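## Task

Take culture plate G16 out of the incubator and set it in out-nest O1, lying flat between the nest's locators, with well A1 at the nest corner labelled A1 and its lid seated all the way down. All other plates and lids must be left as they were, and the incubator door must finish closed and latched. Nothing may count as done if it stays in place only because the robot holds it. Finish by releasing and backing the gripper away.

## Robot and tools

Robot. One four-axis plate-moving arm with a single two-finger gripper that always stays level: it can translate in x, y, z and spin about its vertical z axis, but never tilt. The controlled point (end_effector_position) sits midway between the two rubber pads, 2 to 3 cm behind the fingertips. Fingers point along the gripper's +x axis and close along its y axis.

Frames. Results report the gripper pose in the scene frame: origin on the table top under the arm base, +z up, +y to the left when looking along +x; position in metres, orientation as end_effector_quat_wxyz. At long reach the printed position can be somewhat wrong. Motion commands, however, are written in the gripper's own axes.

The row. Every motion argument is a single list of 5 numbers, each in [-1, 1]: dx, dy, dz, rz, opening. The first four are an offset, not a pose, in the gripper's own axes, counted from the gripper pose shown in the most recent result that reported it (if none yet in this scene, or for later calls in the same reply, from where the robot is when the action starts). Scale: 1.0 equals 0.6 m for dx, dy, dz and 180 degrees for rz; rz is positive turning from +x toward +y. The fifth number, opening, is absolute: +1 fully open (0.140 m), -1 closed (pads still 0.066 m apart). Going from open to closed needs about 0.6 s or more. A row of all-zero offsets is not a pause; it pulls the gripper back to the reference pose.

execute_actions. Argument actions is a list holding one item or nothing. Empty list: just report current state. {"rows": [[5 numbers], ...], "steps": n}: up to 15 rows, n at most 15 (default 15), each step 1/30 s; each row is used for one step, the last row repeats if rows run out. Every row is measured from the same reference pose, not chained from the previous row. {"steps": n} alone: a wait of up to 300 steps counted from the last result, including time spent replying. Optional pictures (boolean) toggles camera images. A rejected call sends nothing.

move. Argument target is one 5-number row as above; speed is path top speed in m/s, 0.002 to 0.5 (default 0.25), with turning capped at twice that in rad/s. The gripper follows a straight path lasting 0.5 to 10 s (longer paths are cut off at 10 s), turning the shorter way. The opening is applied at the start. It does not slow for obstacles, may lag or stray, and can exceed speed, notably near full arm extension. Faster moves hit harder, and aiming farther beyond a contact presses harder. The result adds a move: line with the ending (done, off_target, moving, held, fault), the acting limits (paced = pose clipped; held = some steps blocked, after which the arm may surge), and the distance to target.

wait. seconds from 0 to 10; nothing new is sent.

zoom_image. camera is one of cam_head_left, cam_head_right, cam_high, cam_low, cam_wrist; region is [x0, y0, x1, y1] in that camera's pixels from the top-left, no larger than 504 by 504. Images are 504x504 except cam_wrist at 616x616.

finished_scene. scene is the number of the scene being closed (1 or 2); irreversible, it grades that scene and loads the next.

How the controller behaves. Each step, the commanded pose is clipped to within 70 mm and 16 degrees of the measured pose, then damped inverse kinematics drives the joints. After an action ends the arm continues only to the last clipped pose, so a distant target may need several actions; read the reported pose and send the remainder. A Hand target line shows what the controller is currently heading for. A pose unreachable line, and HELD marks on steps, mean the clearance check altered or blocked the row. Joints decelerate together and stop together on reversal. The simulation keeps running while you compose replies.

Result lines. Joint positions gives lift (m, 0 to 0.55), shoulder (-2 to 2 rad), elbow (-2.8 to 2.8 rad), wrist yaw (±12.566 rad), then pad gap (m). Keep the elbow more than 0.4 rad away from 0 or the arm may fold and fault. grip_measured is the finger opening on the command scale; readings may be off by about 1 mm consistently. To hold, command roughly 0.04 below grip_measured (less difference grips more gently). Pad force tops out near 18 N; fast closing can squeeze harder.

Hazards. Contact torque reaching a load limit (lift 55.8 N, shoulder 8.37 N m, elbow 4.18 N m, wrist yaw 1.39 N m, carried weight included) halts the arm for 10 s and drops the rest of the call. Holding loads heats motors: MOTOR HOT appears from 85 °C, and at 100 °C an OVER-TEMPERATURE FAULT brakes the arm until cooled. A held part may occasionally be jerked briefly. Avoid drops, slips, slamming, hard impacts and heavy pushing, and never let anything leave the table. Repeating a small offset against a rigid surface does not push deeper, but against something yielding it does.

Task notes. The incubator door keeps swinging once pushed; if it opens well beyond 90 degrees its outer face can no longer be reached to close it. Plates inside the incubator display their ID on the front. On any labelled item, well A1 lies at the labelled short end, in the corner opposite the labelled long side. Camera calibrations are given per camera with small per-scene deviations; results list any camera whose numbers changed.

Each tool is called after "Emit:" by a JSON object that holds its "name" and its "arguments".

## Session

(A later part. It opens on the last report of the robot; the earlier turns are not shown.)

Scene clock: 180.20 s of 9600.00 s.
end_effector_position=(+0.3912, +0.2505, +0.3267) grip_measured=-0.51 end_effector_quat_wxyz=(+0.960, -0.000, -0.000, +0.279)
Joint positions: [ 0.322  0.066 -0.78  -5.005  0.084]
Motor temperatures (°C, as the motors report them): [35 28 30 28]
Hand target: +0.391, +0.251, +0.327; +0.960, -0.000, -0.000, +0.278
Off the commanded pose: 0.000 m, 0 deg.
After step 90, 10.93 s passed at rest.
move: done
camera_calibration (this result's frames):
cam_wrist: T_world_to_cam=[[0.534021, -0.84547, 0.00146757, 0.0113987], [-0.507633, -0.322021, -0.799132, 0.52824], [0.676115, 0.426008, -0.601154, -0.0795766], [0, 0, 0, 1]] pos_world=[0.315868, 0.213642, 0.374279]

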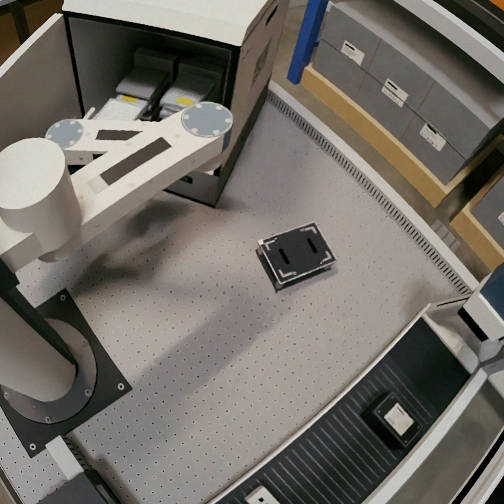

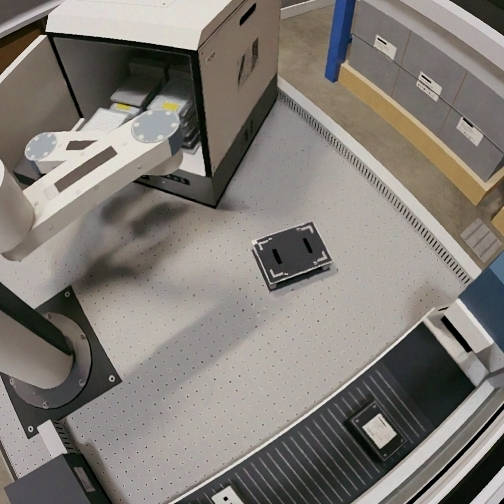

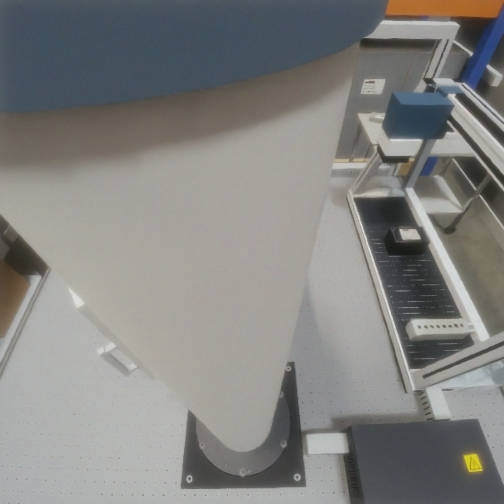

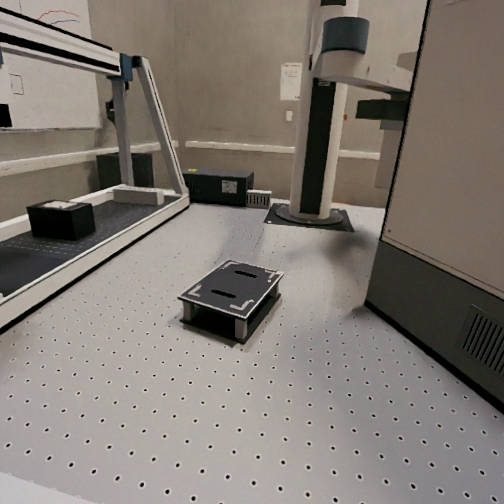

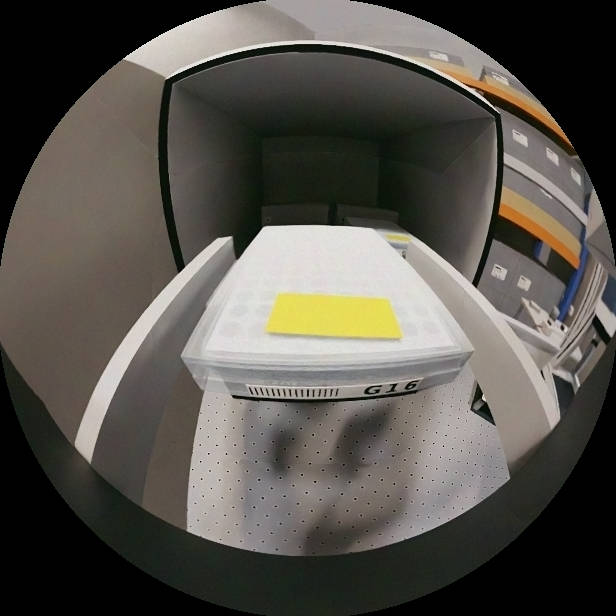

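Emit:
{"name": "move", "arguments": {"target": [-0.0575, -0.42, -0.1778, -0.1389, -0.56], "speed": 0.25}}

Scene clock: 191.53 s of 9600.00 s.
end_effector_position=(+0.4968, +0.0189, +0.2199) grip_measured=-0.51 end_effector_quat_wxyz=(+0.998, -0.000, -0.000, +0.064)
Joint positions: [ 0.215 -1.006 -0.703 -4.447  0.084]
Motor temperatures (°C, as the motors report them): [35 28 30 28]
Hand target: +0.497, +0.019, +0.220; +0.998, -0.000, -0.000, +0.064
Off the commanded pose: 0.000 m, 0 deg.
After step 90, 6.80 s passed at rest.
move: done
camera_calibration (this result's frames):
cam_wrist: T_world_to_cam=[[0.125754, -0.99206, 0.00146757, -0.035017], [-0.596235, -0.0767612, -0.799132, 0.461323], [0.7929, 0.0996191, -0.601154, -0.168287], [0, 0, 0, 1]] pos_world=[0.412895, 0.0174373, 0.267543]

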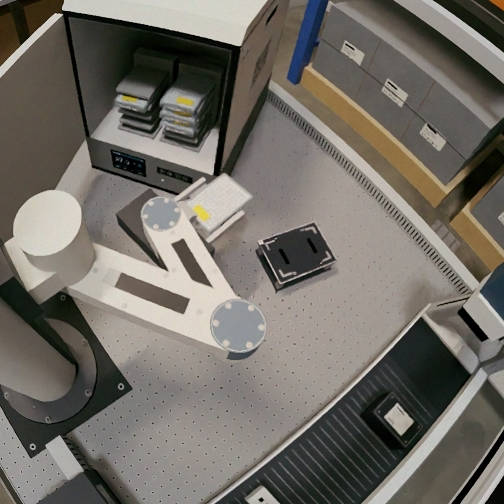

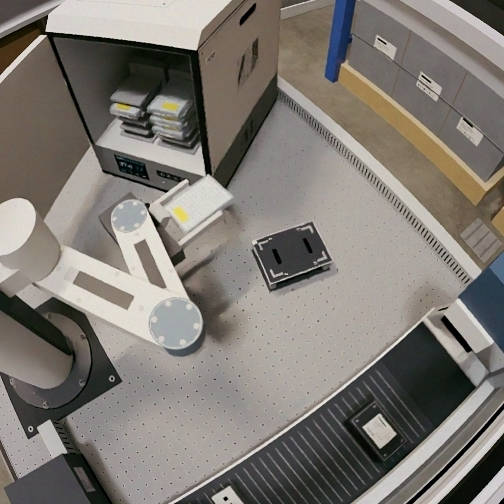

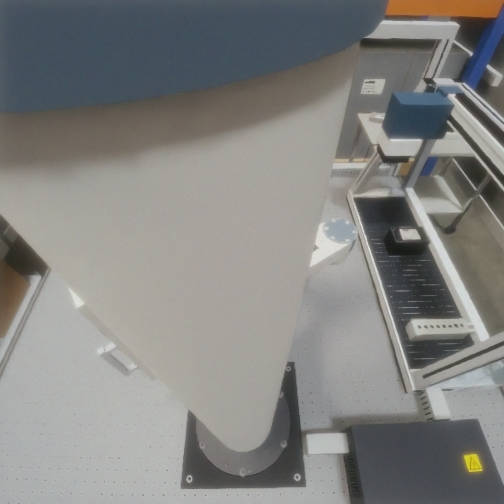

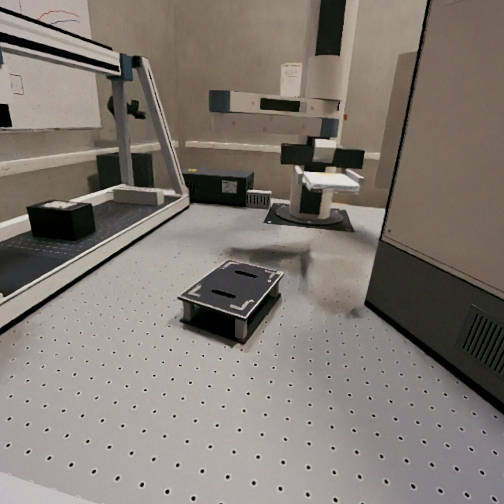

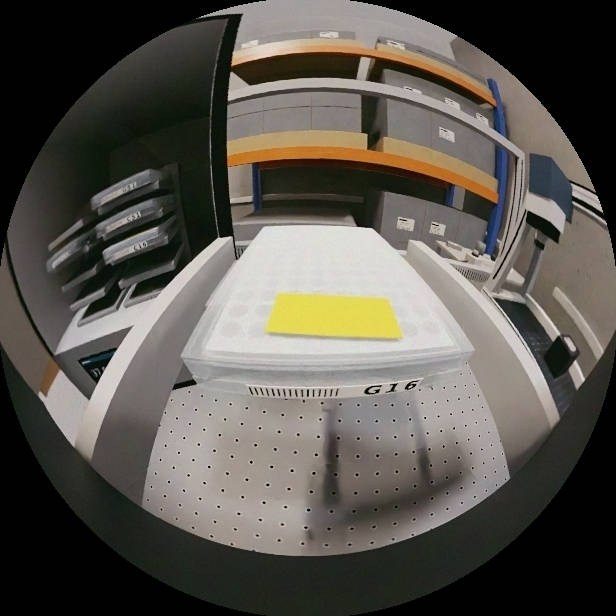

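Emit:
{"name": "move", "arguments": {"target": [0.2253, -0.265, -0.1915, -0.1203, -0.56], "speed": 0.25}}

Scene clock: 199.53 s of 9600.00 s.
end_effector_position=(+0.6510, -0.1220, +0.1050) grip_measured=-0.51 end_effector_quat_wxyz=(+0.992, -0.000, -0.000, -0.125)
Joint positions: [ 0.1   -0.999 -1.477 -4.059  0.084]
Motor temperatures (°C, as the motors report them): [35 28 30 28]
Hand target: +0.651, -0.122, +0.105; +0.992, -0.000, -0.000, -0.125
Off the commanded pose: 0.000 m, 0 deg.
After step 90, 3.67 s passed at rest.
move: done
camera_calibration (this result's frames):
cam_wrist: T_world_to_cam=[[-0.249928, -0.968263, 0.00146757, 0.0534436], [-0.58237, 0.14911, -0.799132, 0.469105], [0.773551, -0.20058, -0.601154, -0.369641], [0, 0, 0, 1]] pos_world=[0.572486, -0.0923436, 0.152587]

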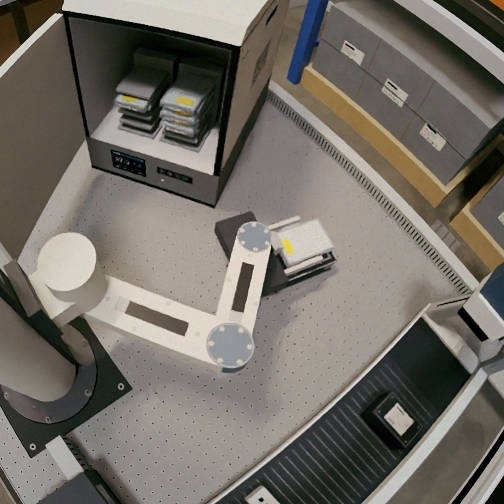

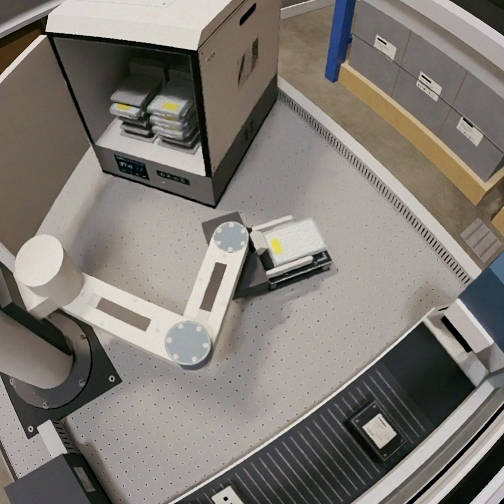

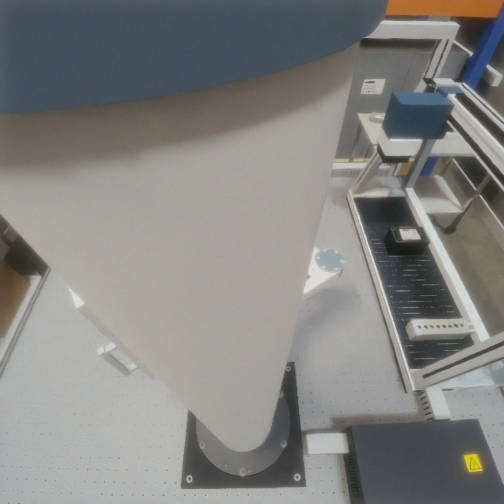

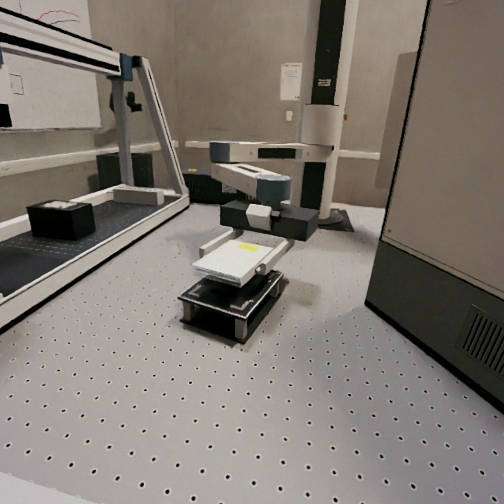

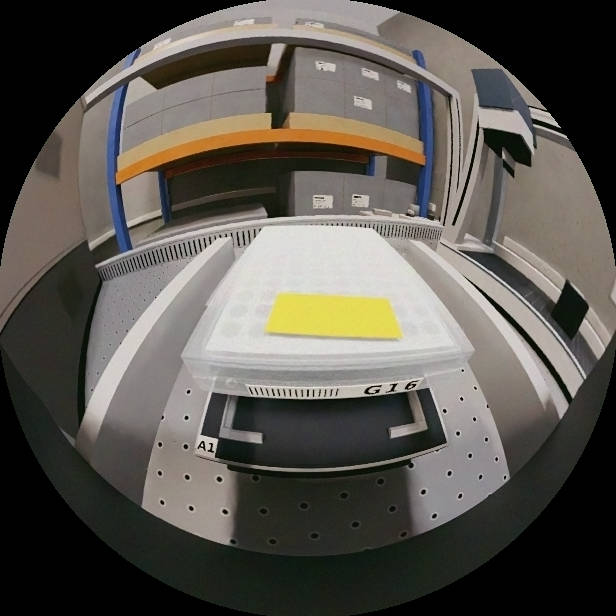

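Emit:
{"name": "zoom_image", "arguments": {"camera": "cam_wrist", "region": [195, 380, 275, 460]}}

Emit:
{"name": "zoom_image", "arguments": {"camera": "cam_wrist", "region": [380, 372, 460, 452]}}

Emit:
{"name": "zoom_image", "arguments": {"camera": "cam_wrist", "region": [287, 375, 327, 415]}}

Region (195, 380, 275, 460) of cam_wrist's 616x616 image, scaled by 6.300, with more detail than that image has.

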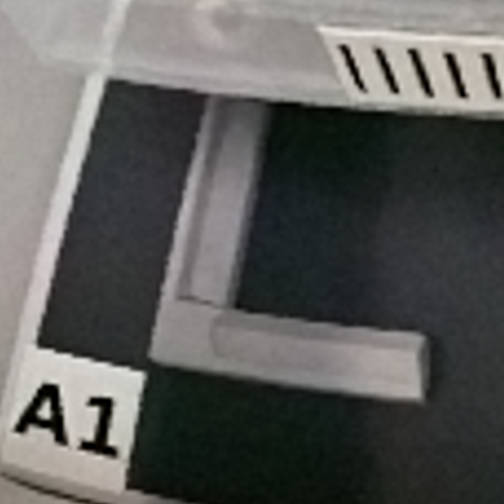

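Region (380, 372, 460, 452) of cam_wrist's 616x616 image, scaled by 6.300, with more detail than that image has.

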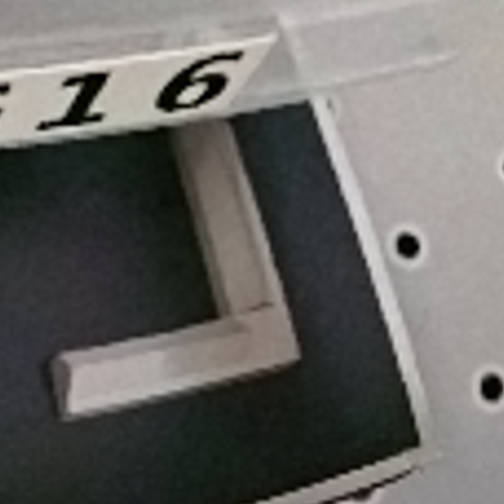

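Region (287, 375, 327, 415) of cam_wrist's 616x616 image, scaled by 12.600, with more detail than that image has.

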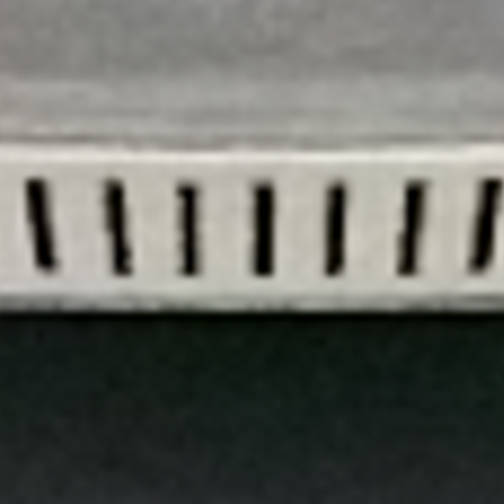

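Emit:
{"name": "move", "arguments": {"target": [-0.0005, 0.0007, -0.05, 0, -0.56], "speed": 0.06}}

Scene clock: 248.90 s of 9600.00 s.
end_effector_position=(+0.6508, -0.1217, +0.0749) grip_measured=-0.51 end_effector_quat_wxyz=(+0.992, -0.000, -0.000, -0.125)
Joint positions: [ 0.07  -0.998 -1.476 -4.061  0.084]
Motor temperatures (°C, as the motors report them): [35 28 30 28]
Hand target: +0.651, -0.122, +0.075; +0.992, -0.000, -0.000, -0.125
Off the commanded pose: 0.000 m, 0 deg.
After step 90, 45.60 s passed at rest.
move: done
camera_calibration (this result's frames):
cam_wrist: T_world_to_cam=[[-0.250124, -0.968213, 0.00146757, 0.0538759], [-0.582339, 0.149228, -0.799132, 0.444928], [0.773511, -0.200737, -0.601154, -0.387498], [0, 0, 0, 1]] pos_world=[0.572309, -0.0920176, 0.122531]

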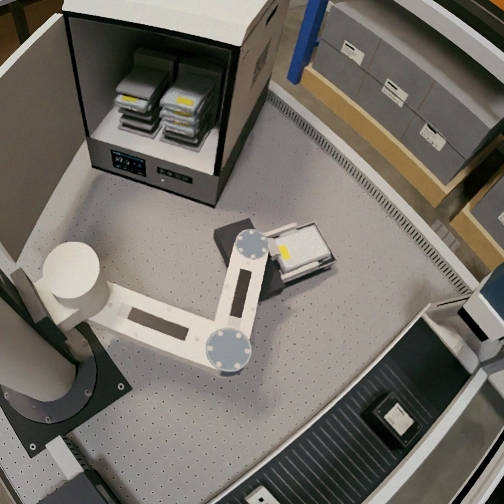

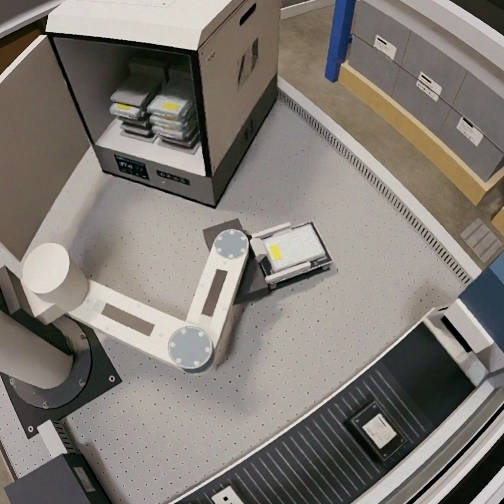

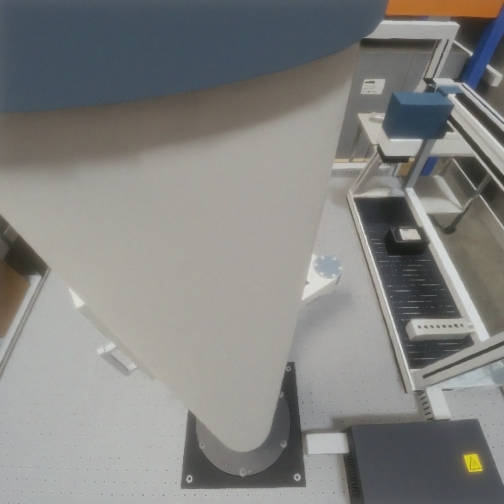

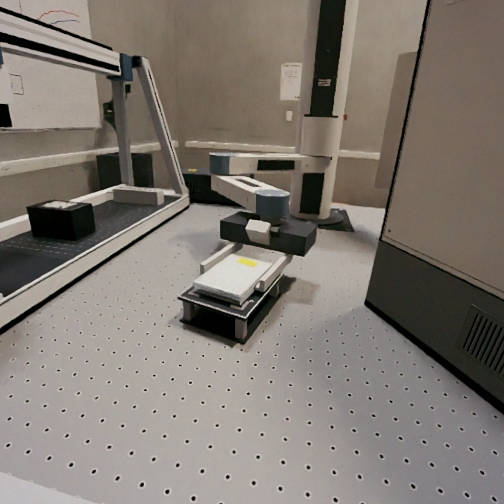

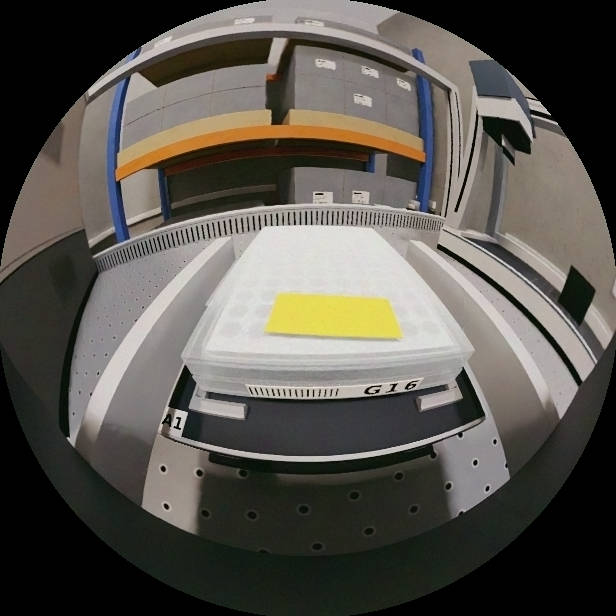

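Emit:
{"name": "zoom_image", "arguments": {"camera": "cam_wrist", "region": [180, 360, 260, 430]}}

Emit:
{"name": "zoom_image", "arguments": {"camera": "cam_wrist", "region": [405, 350, 485, 420]}}

Emit:
{"name": "zoom_image", "arguments": {"camera": "cam_low", "region": [175, 250, 295, 330]}}

Region (180, 360, 260, 430) of cam_wrist's 616x616 image, scaled by 6.300, with more detail than that image has; it fills the top 441 rows of this view, and the rest is white.

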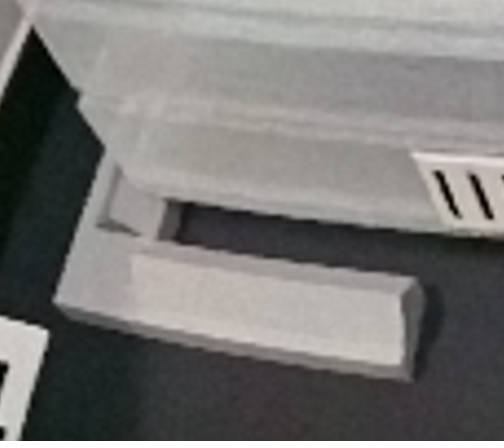

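Region (405, 350, 485, 420) of cam_wrist's 616x616 image, scaled by 6.300, with more detail than that image has; it fills the top 441 rows of this view, and the rest is white.

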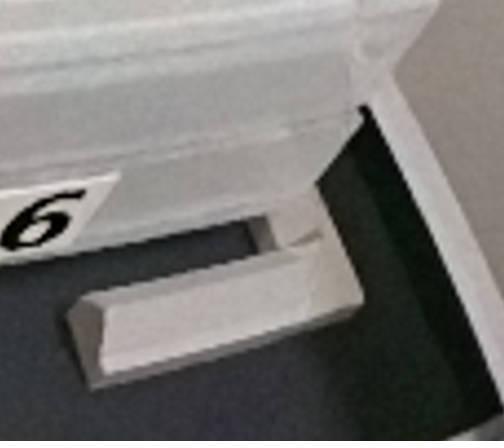

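Region (175, 250, 295, 330) of cam_low's 504x504 image, scaled by 4.200, with more detail than that image has.

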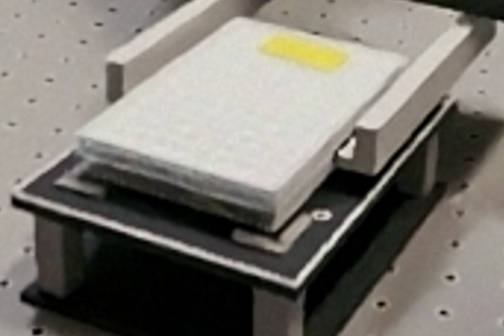

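Emit:
{"name": "move", "arguments": {"target": [0, 0, -0.0098, 0, -0.56], "speed": 0.01}}

Scene clock: 270.97 s of 9600.00 s.
end_effector_position=(+0.6507, -0.1216, +0.0691) grip_measured=-0.51 end_effector_quat_wxyz=(+0.992, -0.000, -0.000, -0.125)
Joint positions: [ 0.064 -0.998 -1.476 -4.061  0.084]
Motor temperatures (°C, as the motors report them): [35 28 30 28]
Hand target: +0.651, -0.122, +0.069; +0.992, -0.000, -0.000, -0.125
Off the commanded pose: 0.000 m, 0 deg.
After step 90, 18.27 s passed at rest.
move: done
camera_calibration (this result's frames):
cam_wrist: T_world_to_cam=[[-0.249818, -0.968292, 0.00146757, 0.0537656], [-0.582386, 0.149044, -0.799132, 0.44027], [0.773574, -0.200493, -0.601154, -0.390931], [0, 0, 0, 1]] pos_world=[0.572253, -0.0919376, 0.116745]

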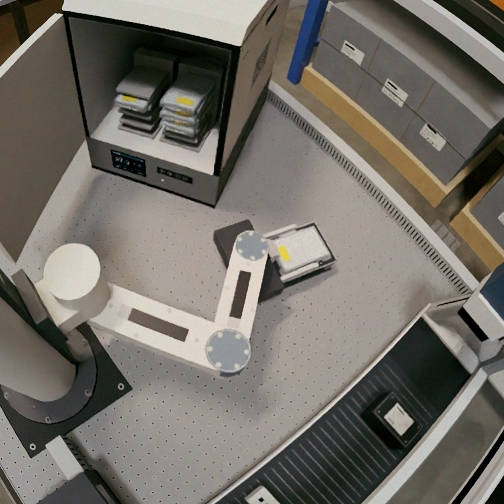

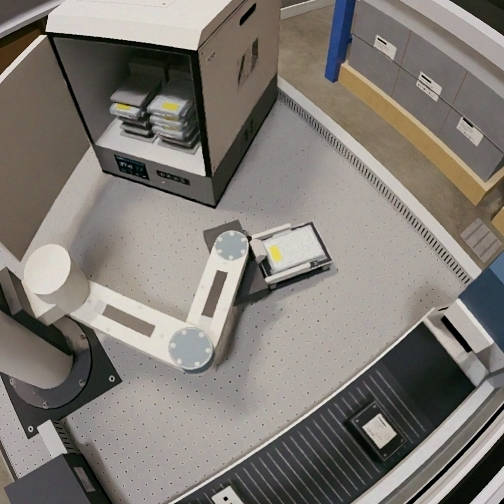

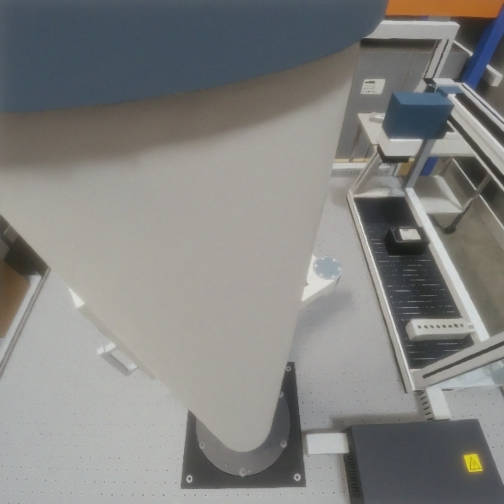

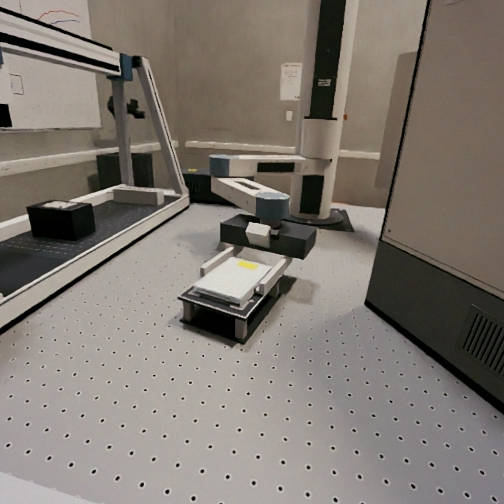

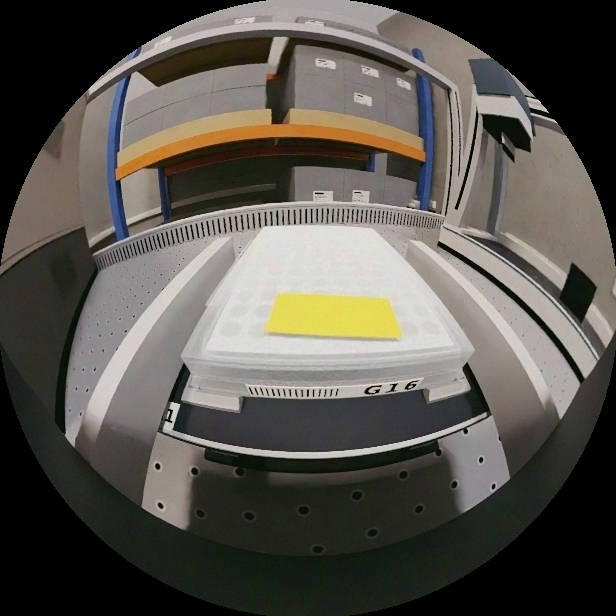

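Emit:
{"name": "zoom_image", "arguments": {"camera": "cam_low", "region": [175, 265, 275, 325]}}

Emit:
{"name": "zoom_image", "arguments": {"camera": "cam_wrist", "region": [175, 355, 255, 425]}}

Emit:
{"name": "zoom_image", "arguments": {"camera": "cam_wrist", "region": [405, 345, 485, 415]}}

Region (175, 265, 275, 325) of cam_low's 504x504 image, scaled by 5.040, with more detail than that image has; it fills the top 302 rows of this view, and the rest is white.

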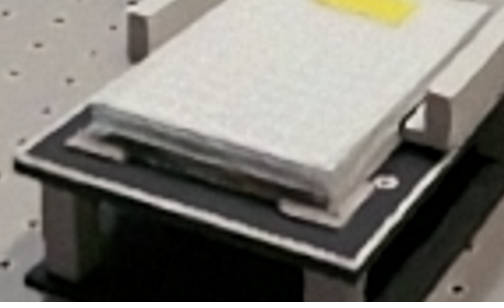

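Region (175, 355, 255, 425) of cam_wrist's 616x616 image, scaled by 6.300, with more detail than that image has; it fills the top 441 rows of this view, and the rest is white.

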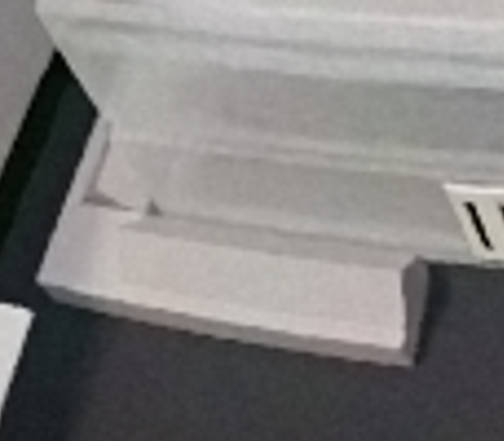

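Region (405, 345, 485, 415) of cam_wrist's 616x616 image, scaled by 6.300, with more detail than that image has; it fills the top 441 rows of this view, and the rest is white.

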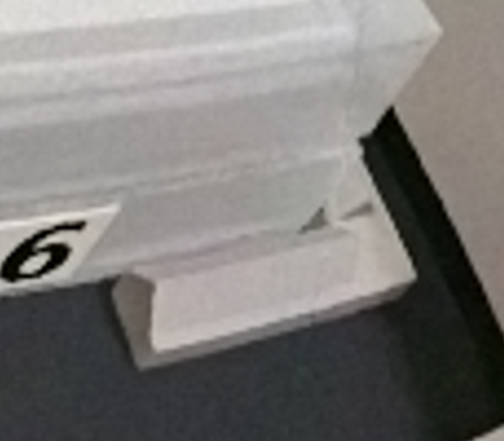

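Emit:
{"name": "move", "arguments": {"target": [-0.0002, 0, -0.0007, 0, -0.56], "speed": 0.004}}

Scene clock: 279.57 s of 9600.00 s.
end_effector_position=(+0.6507, -0.1216, +0.0690) grip_measured=-0.51 end_effector_quat_wxyz=(+0.992, -0.000, -0.000, -0.125)
Joint positions: [ 0.064 -0.998 -1.475 -4.061  0.084]
Motor temperatures (°C, as the motors report them): [35 28 30 28]
Hand target: +0.651, -0.122, +0.069; +0.992, -0.000, -0.000, -0.125
Off the commanded pose: 0.000 m, 0 deg.
After step 90, 4.90 s passed at rest.
move: done
camera_calibration (this result's frames):
cam_wrist: T_world_to_cam=[[-0.249899, -0.968271, 0.00146757, 0.0538223], [-0.582374, 0.149092, -0.799132, 0.440178], [0.773557, -0.200557, -0.601154, -0.390951], [0, 0, 0, 1]] pos_world=[0.572222, -0.0919204, 0.11666]

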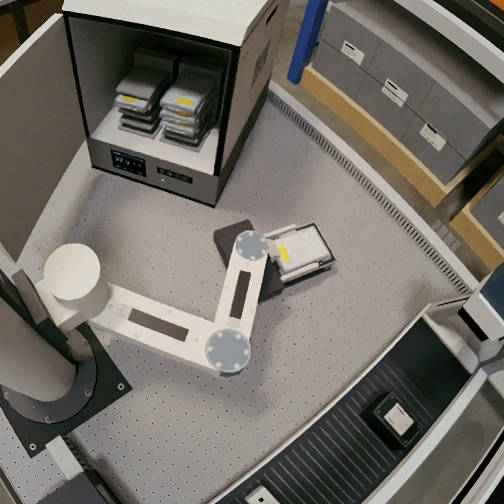

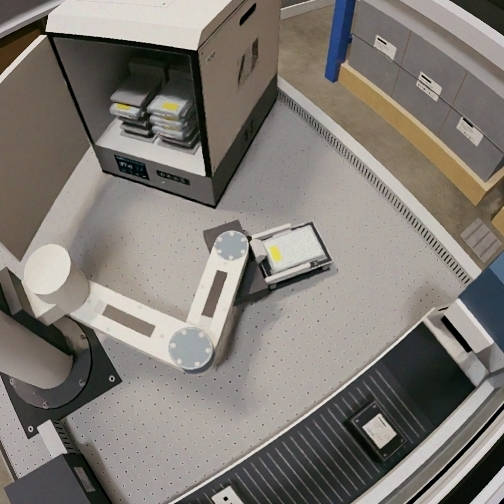

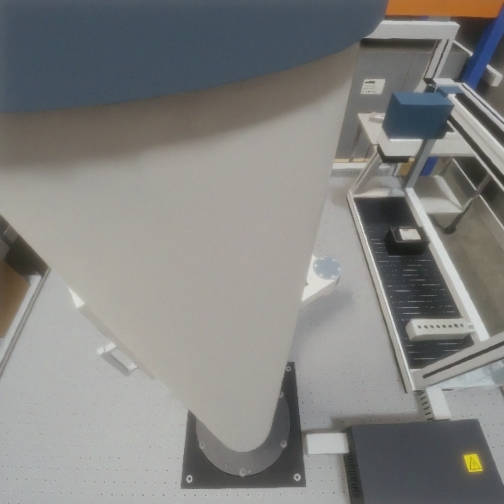

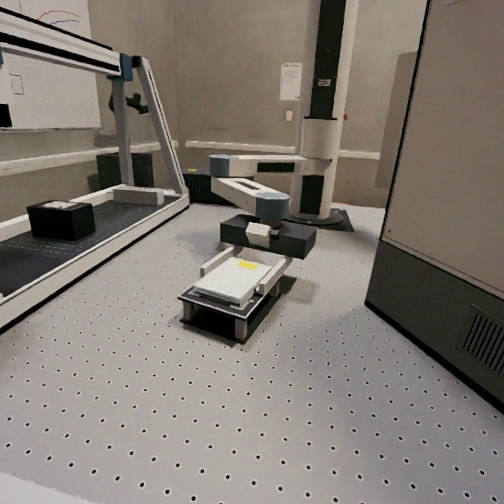

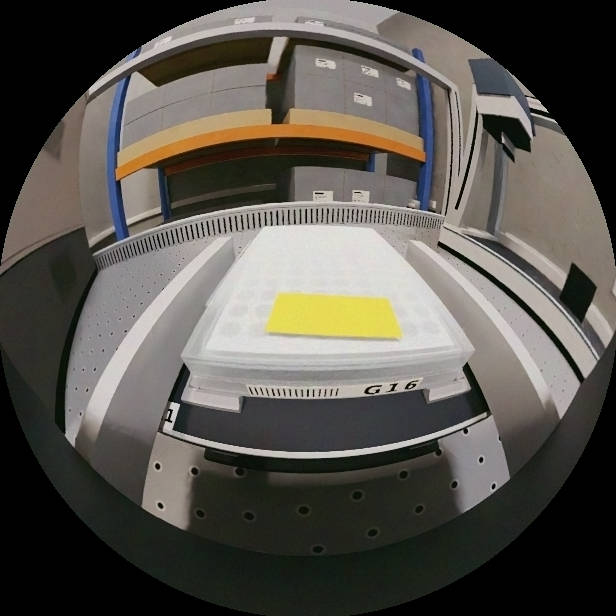

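Emit:
{"name": "execute_actions", "arguments": {"actions": [{"rows": [[0,0,0.0002,0,-0.56],[0,0,0.0002,0,-0.56],[0,0,0.0002,0,-0.55],[0,0,0.0002,0,-0.53],[0,0,0.0002,0,-0.51],[0,0,0.0002,0,-0.49],[0,0,0.0002,0,-0.46],[0,0,0.0002,0,-0.4],[0,0,0.0002,0,-0.3],[0,0,0.0002,0,-0.2],[0,0,0.0002,0,-0.1],[0,0,0.0002,0,0]], "steps": 15}], "pictures": false}}

Emit:
{"name": "move", "arguments": {"target": [0, 0, 0.1, 0, 0], "speed": 0.15}}

Scene clock: 285.20 s of 9600.00 s.
end_effector_position=(+0.6507, -0.1216, +0.0692) grip_measured=+0.00 end_effector_quat_wxyz=(+0.992, -0.000, -0.000, -0.125)
Joint positions: [ 0.064 -0.998 -1.475 -4.061  0.103]
Motor temperatures (°C, as the motors report them): [34 28 30 28]
Hand target: +0.651, -0.122, +0.069; +0.992, -0.000, -0.000, -0.125
Off the commanded pose: 0.000 m, 0 deg.
Steps of this call (steps 1 to 90: nothing new was sent; then 2.13 s passed at rest; steps 91 to 105: all 15 steps of this action). Readings (end_effector_position):
91: (+0.6507, -0.1216, +0.0691)
92: (+0.6507, -0.1216, +0.0693)
94: (+0.6507, -0.1216, +0.0692)
98: (+0.6507, -0.1216, +0.0692)
105: the state above

Scene clock: 286.17 s of 9600.00 s.
end_effector_position=(+0.6507, -0.1216, +0.1292) grip_measured=+0.00 end_effector_quat_wxyz=(+0.992, -0.000, -0.000, -0.125)
Joint positions: [ 0.124 -0.998 -1.476 -4.061  0.103]
Motor temperatures (°C, as the motors report them): [34 28 30 28]
Hand target: +0.651, -0.122, +0.129; +0.992, -0.000, -0.000, -0.125
Off the commanded pose: 0.000 m, 0 deg.
move: done
camera_calibration (this result's frames):
cam_wrist: T_world_to_cam=[[-0.249974, -0.968251, 0.00146757, 0.0537645], [-0.582362, 0.149138, -0.799132, 0.488279], [0.773542, -0.200617, -0.601154, -0.354785], [0, 0, 0, 1]] pos_world=[0.572236, -0.0919392, 0.17684]

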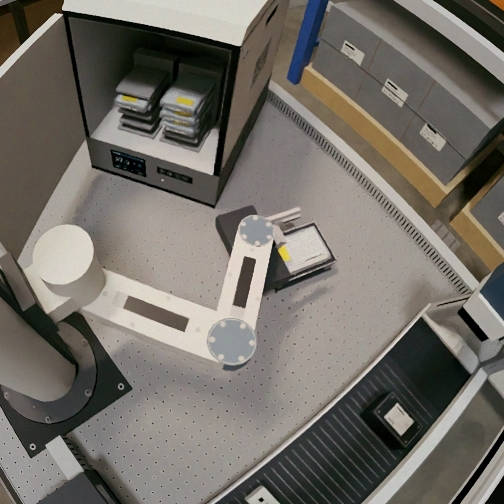

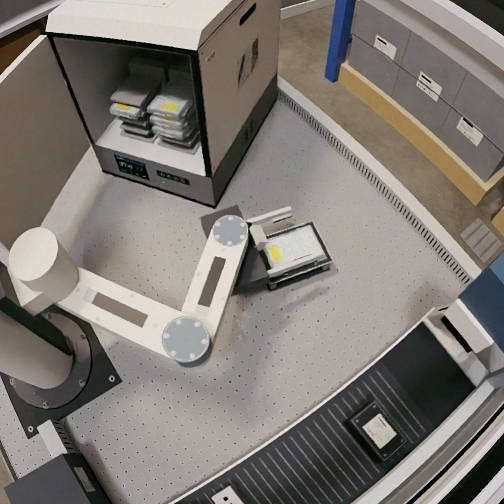

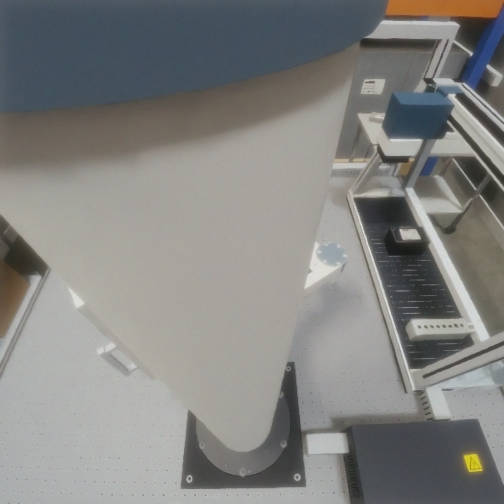

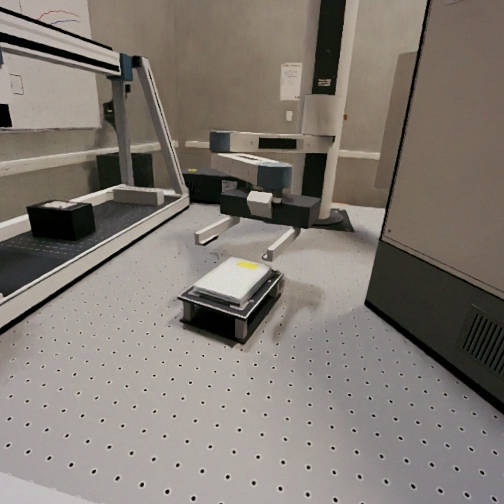

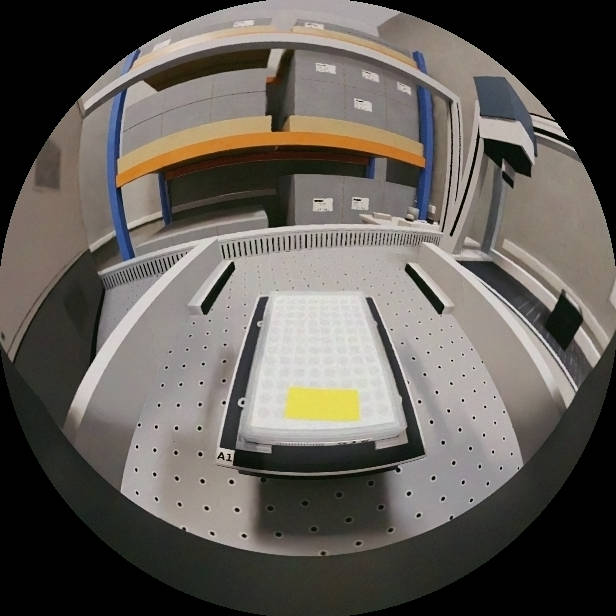

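Emit:
{"name": "execute_actions", "arguments": {"actions": []}}

Scene clock: 298.17 s of 9600.00 s.
end_effector_position=(+0.6507, -0.1216, +0.1292) grip_measured=+0.00 end_effector_quat_wxyz=(+0.992, -0.000, -0.000, -0.125)
Joint positions: [ 0.124 -0.998 -1.476 -4.061  0.103]
Motor temperatures (°C, as the motors report them): [34 28 30 28]
Hand target: +0.651, -0.122, +0.129; +0.992, -0.000, -0.000, -0.125
Off the commanded pose: 0.000 m, 0 deg.
Steps of this call (steps 1 to 90: nothing new was sent; then 9.00 s passed at rest). Readings (end_effector_position):
1: (+0.6507, -0.1216, +0.1292)
2: (+0.6507, -0.1216, +0.1292)
4: (+0.6507, -0.1216, +0.1292)
8: (+0.6507, -0.1216, +0.1292)
90: the state above
camera_calibration (this result's frames):
cam_wrist: T_world_to_cam=[[-0.249974, -0.968251, 0.00146757, 0.0537644], [-0.582363, 0.149138, -0.799132, 0.488276], [0.773542, -0.200617, -0.601154, -0.354787], [0, 0, 0, 1]] pos_world=[0.572236, -0.0919391, 0.176836]

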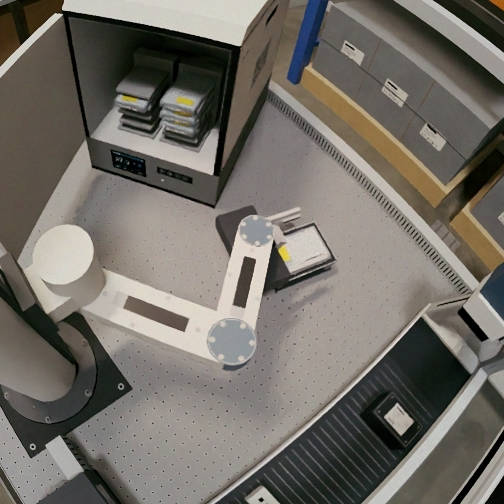

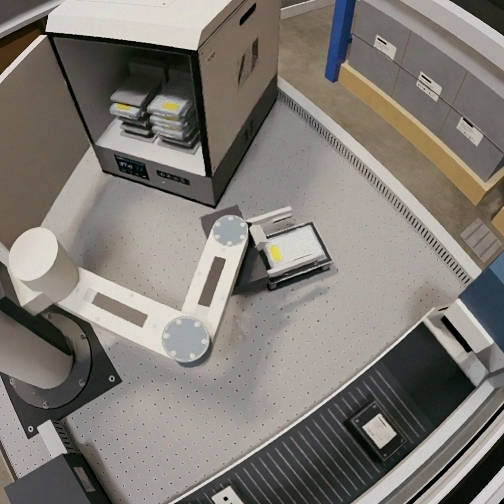

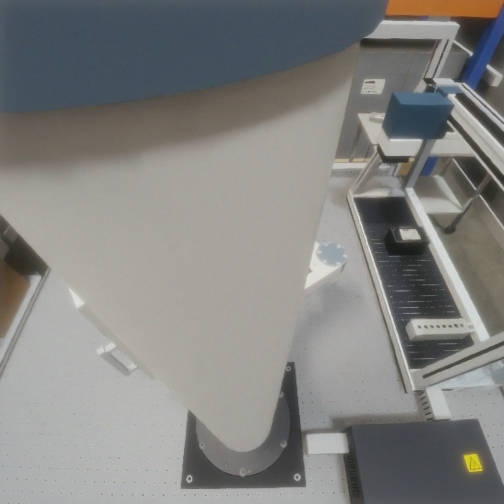

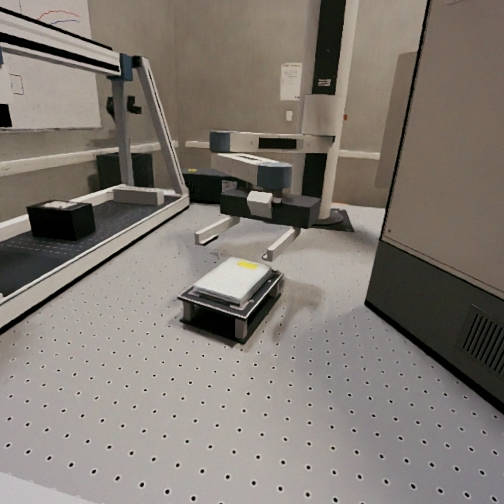

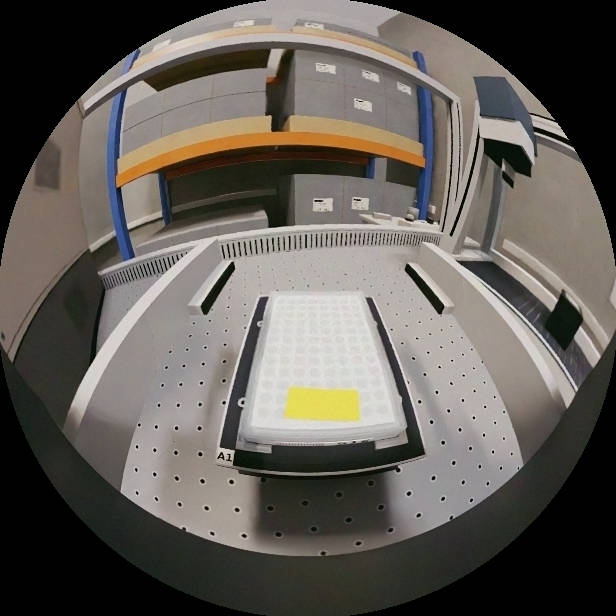

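Emit:
{"name": "zoom_image", "arguments": {"camera": "cam_low", "region": [165, 240, 305, 350]}}

Emit:
{"name": "zoom_image", "arguments": {"camera": "cam_wrist", "region": [200, 280, 440, 490]}}

Region (165, 240, 305, 350) of cam_low's 504x504 image, scaled by 3.600, with more detail than that image has; it fills the top 396 rows of this view, and the rest is white.

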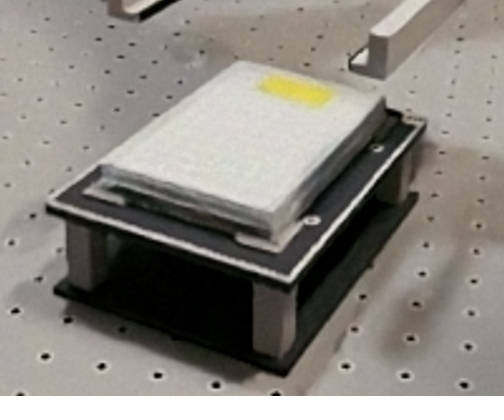

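Region (200, 280, 440, 490) of cam_wrist's 616x616 image, scaled by 2.100, with more detail than that image has; it fills the top 441 rows of this view, and the rest is white.

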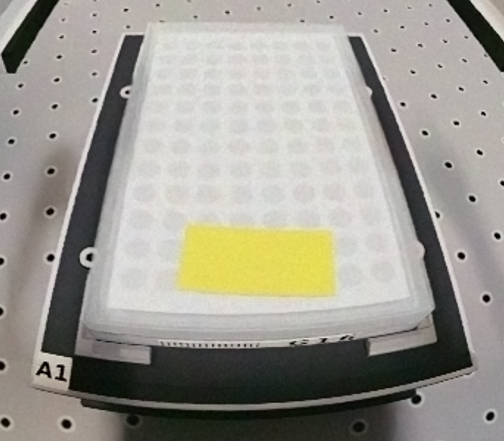

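Emit:
{"name": "zoom_image", "arguments": {"camera": "cam_head_right", "region": [240, 200, 350, 300]}}

Region (240, 200, 350, 300) of cam_head_right's 504x504 image, scaled by 4.582, with more detail than that image has; it fills the top 458 rows of this view, and the rest is white.

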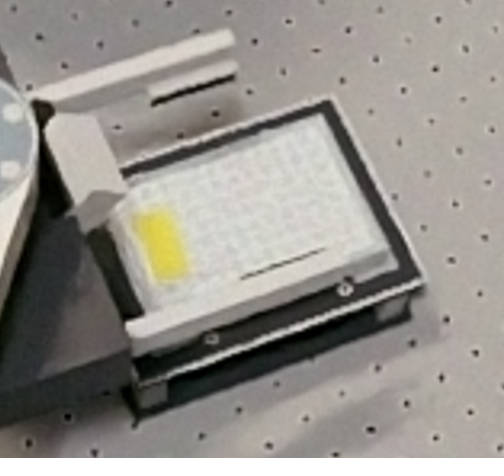

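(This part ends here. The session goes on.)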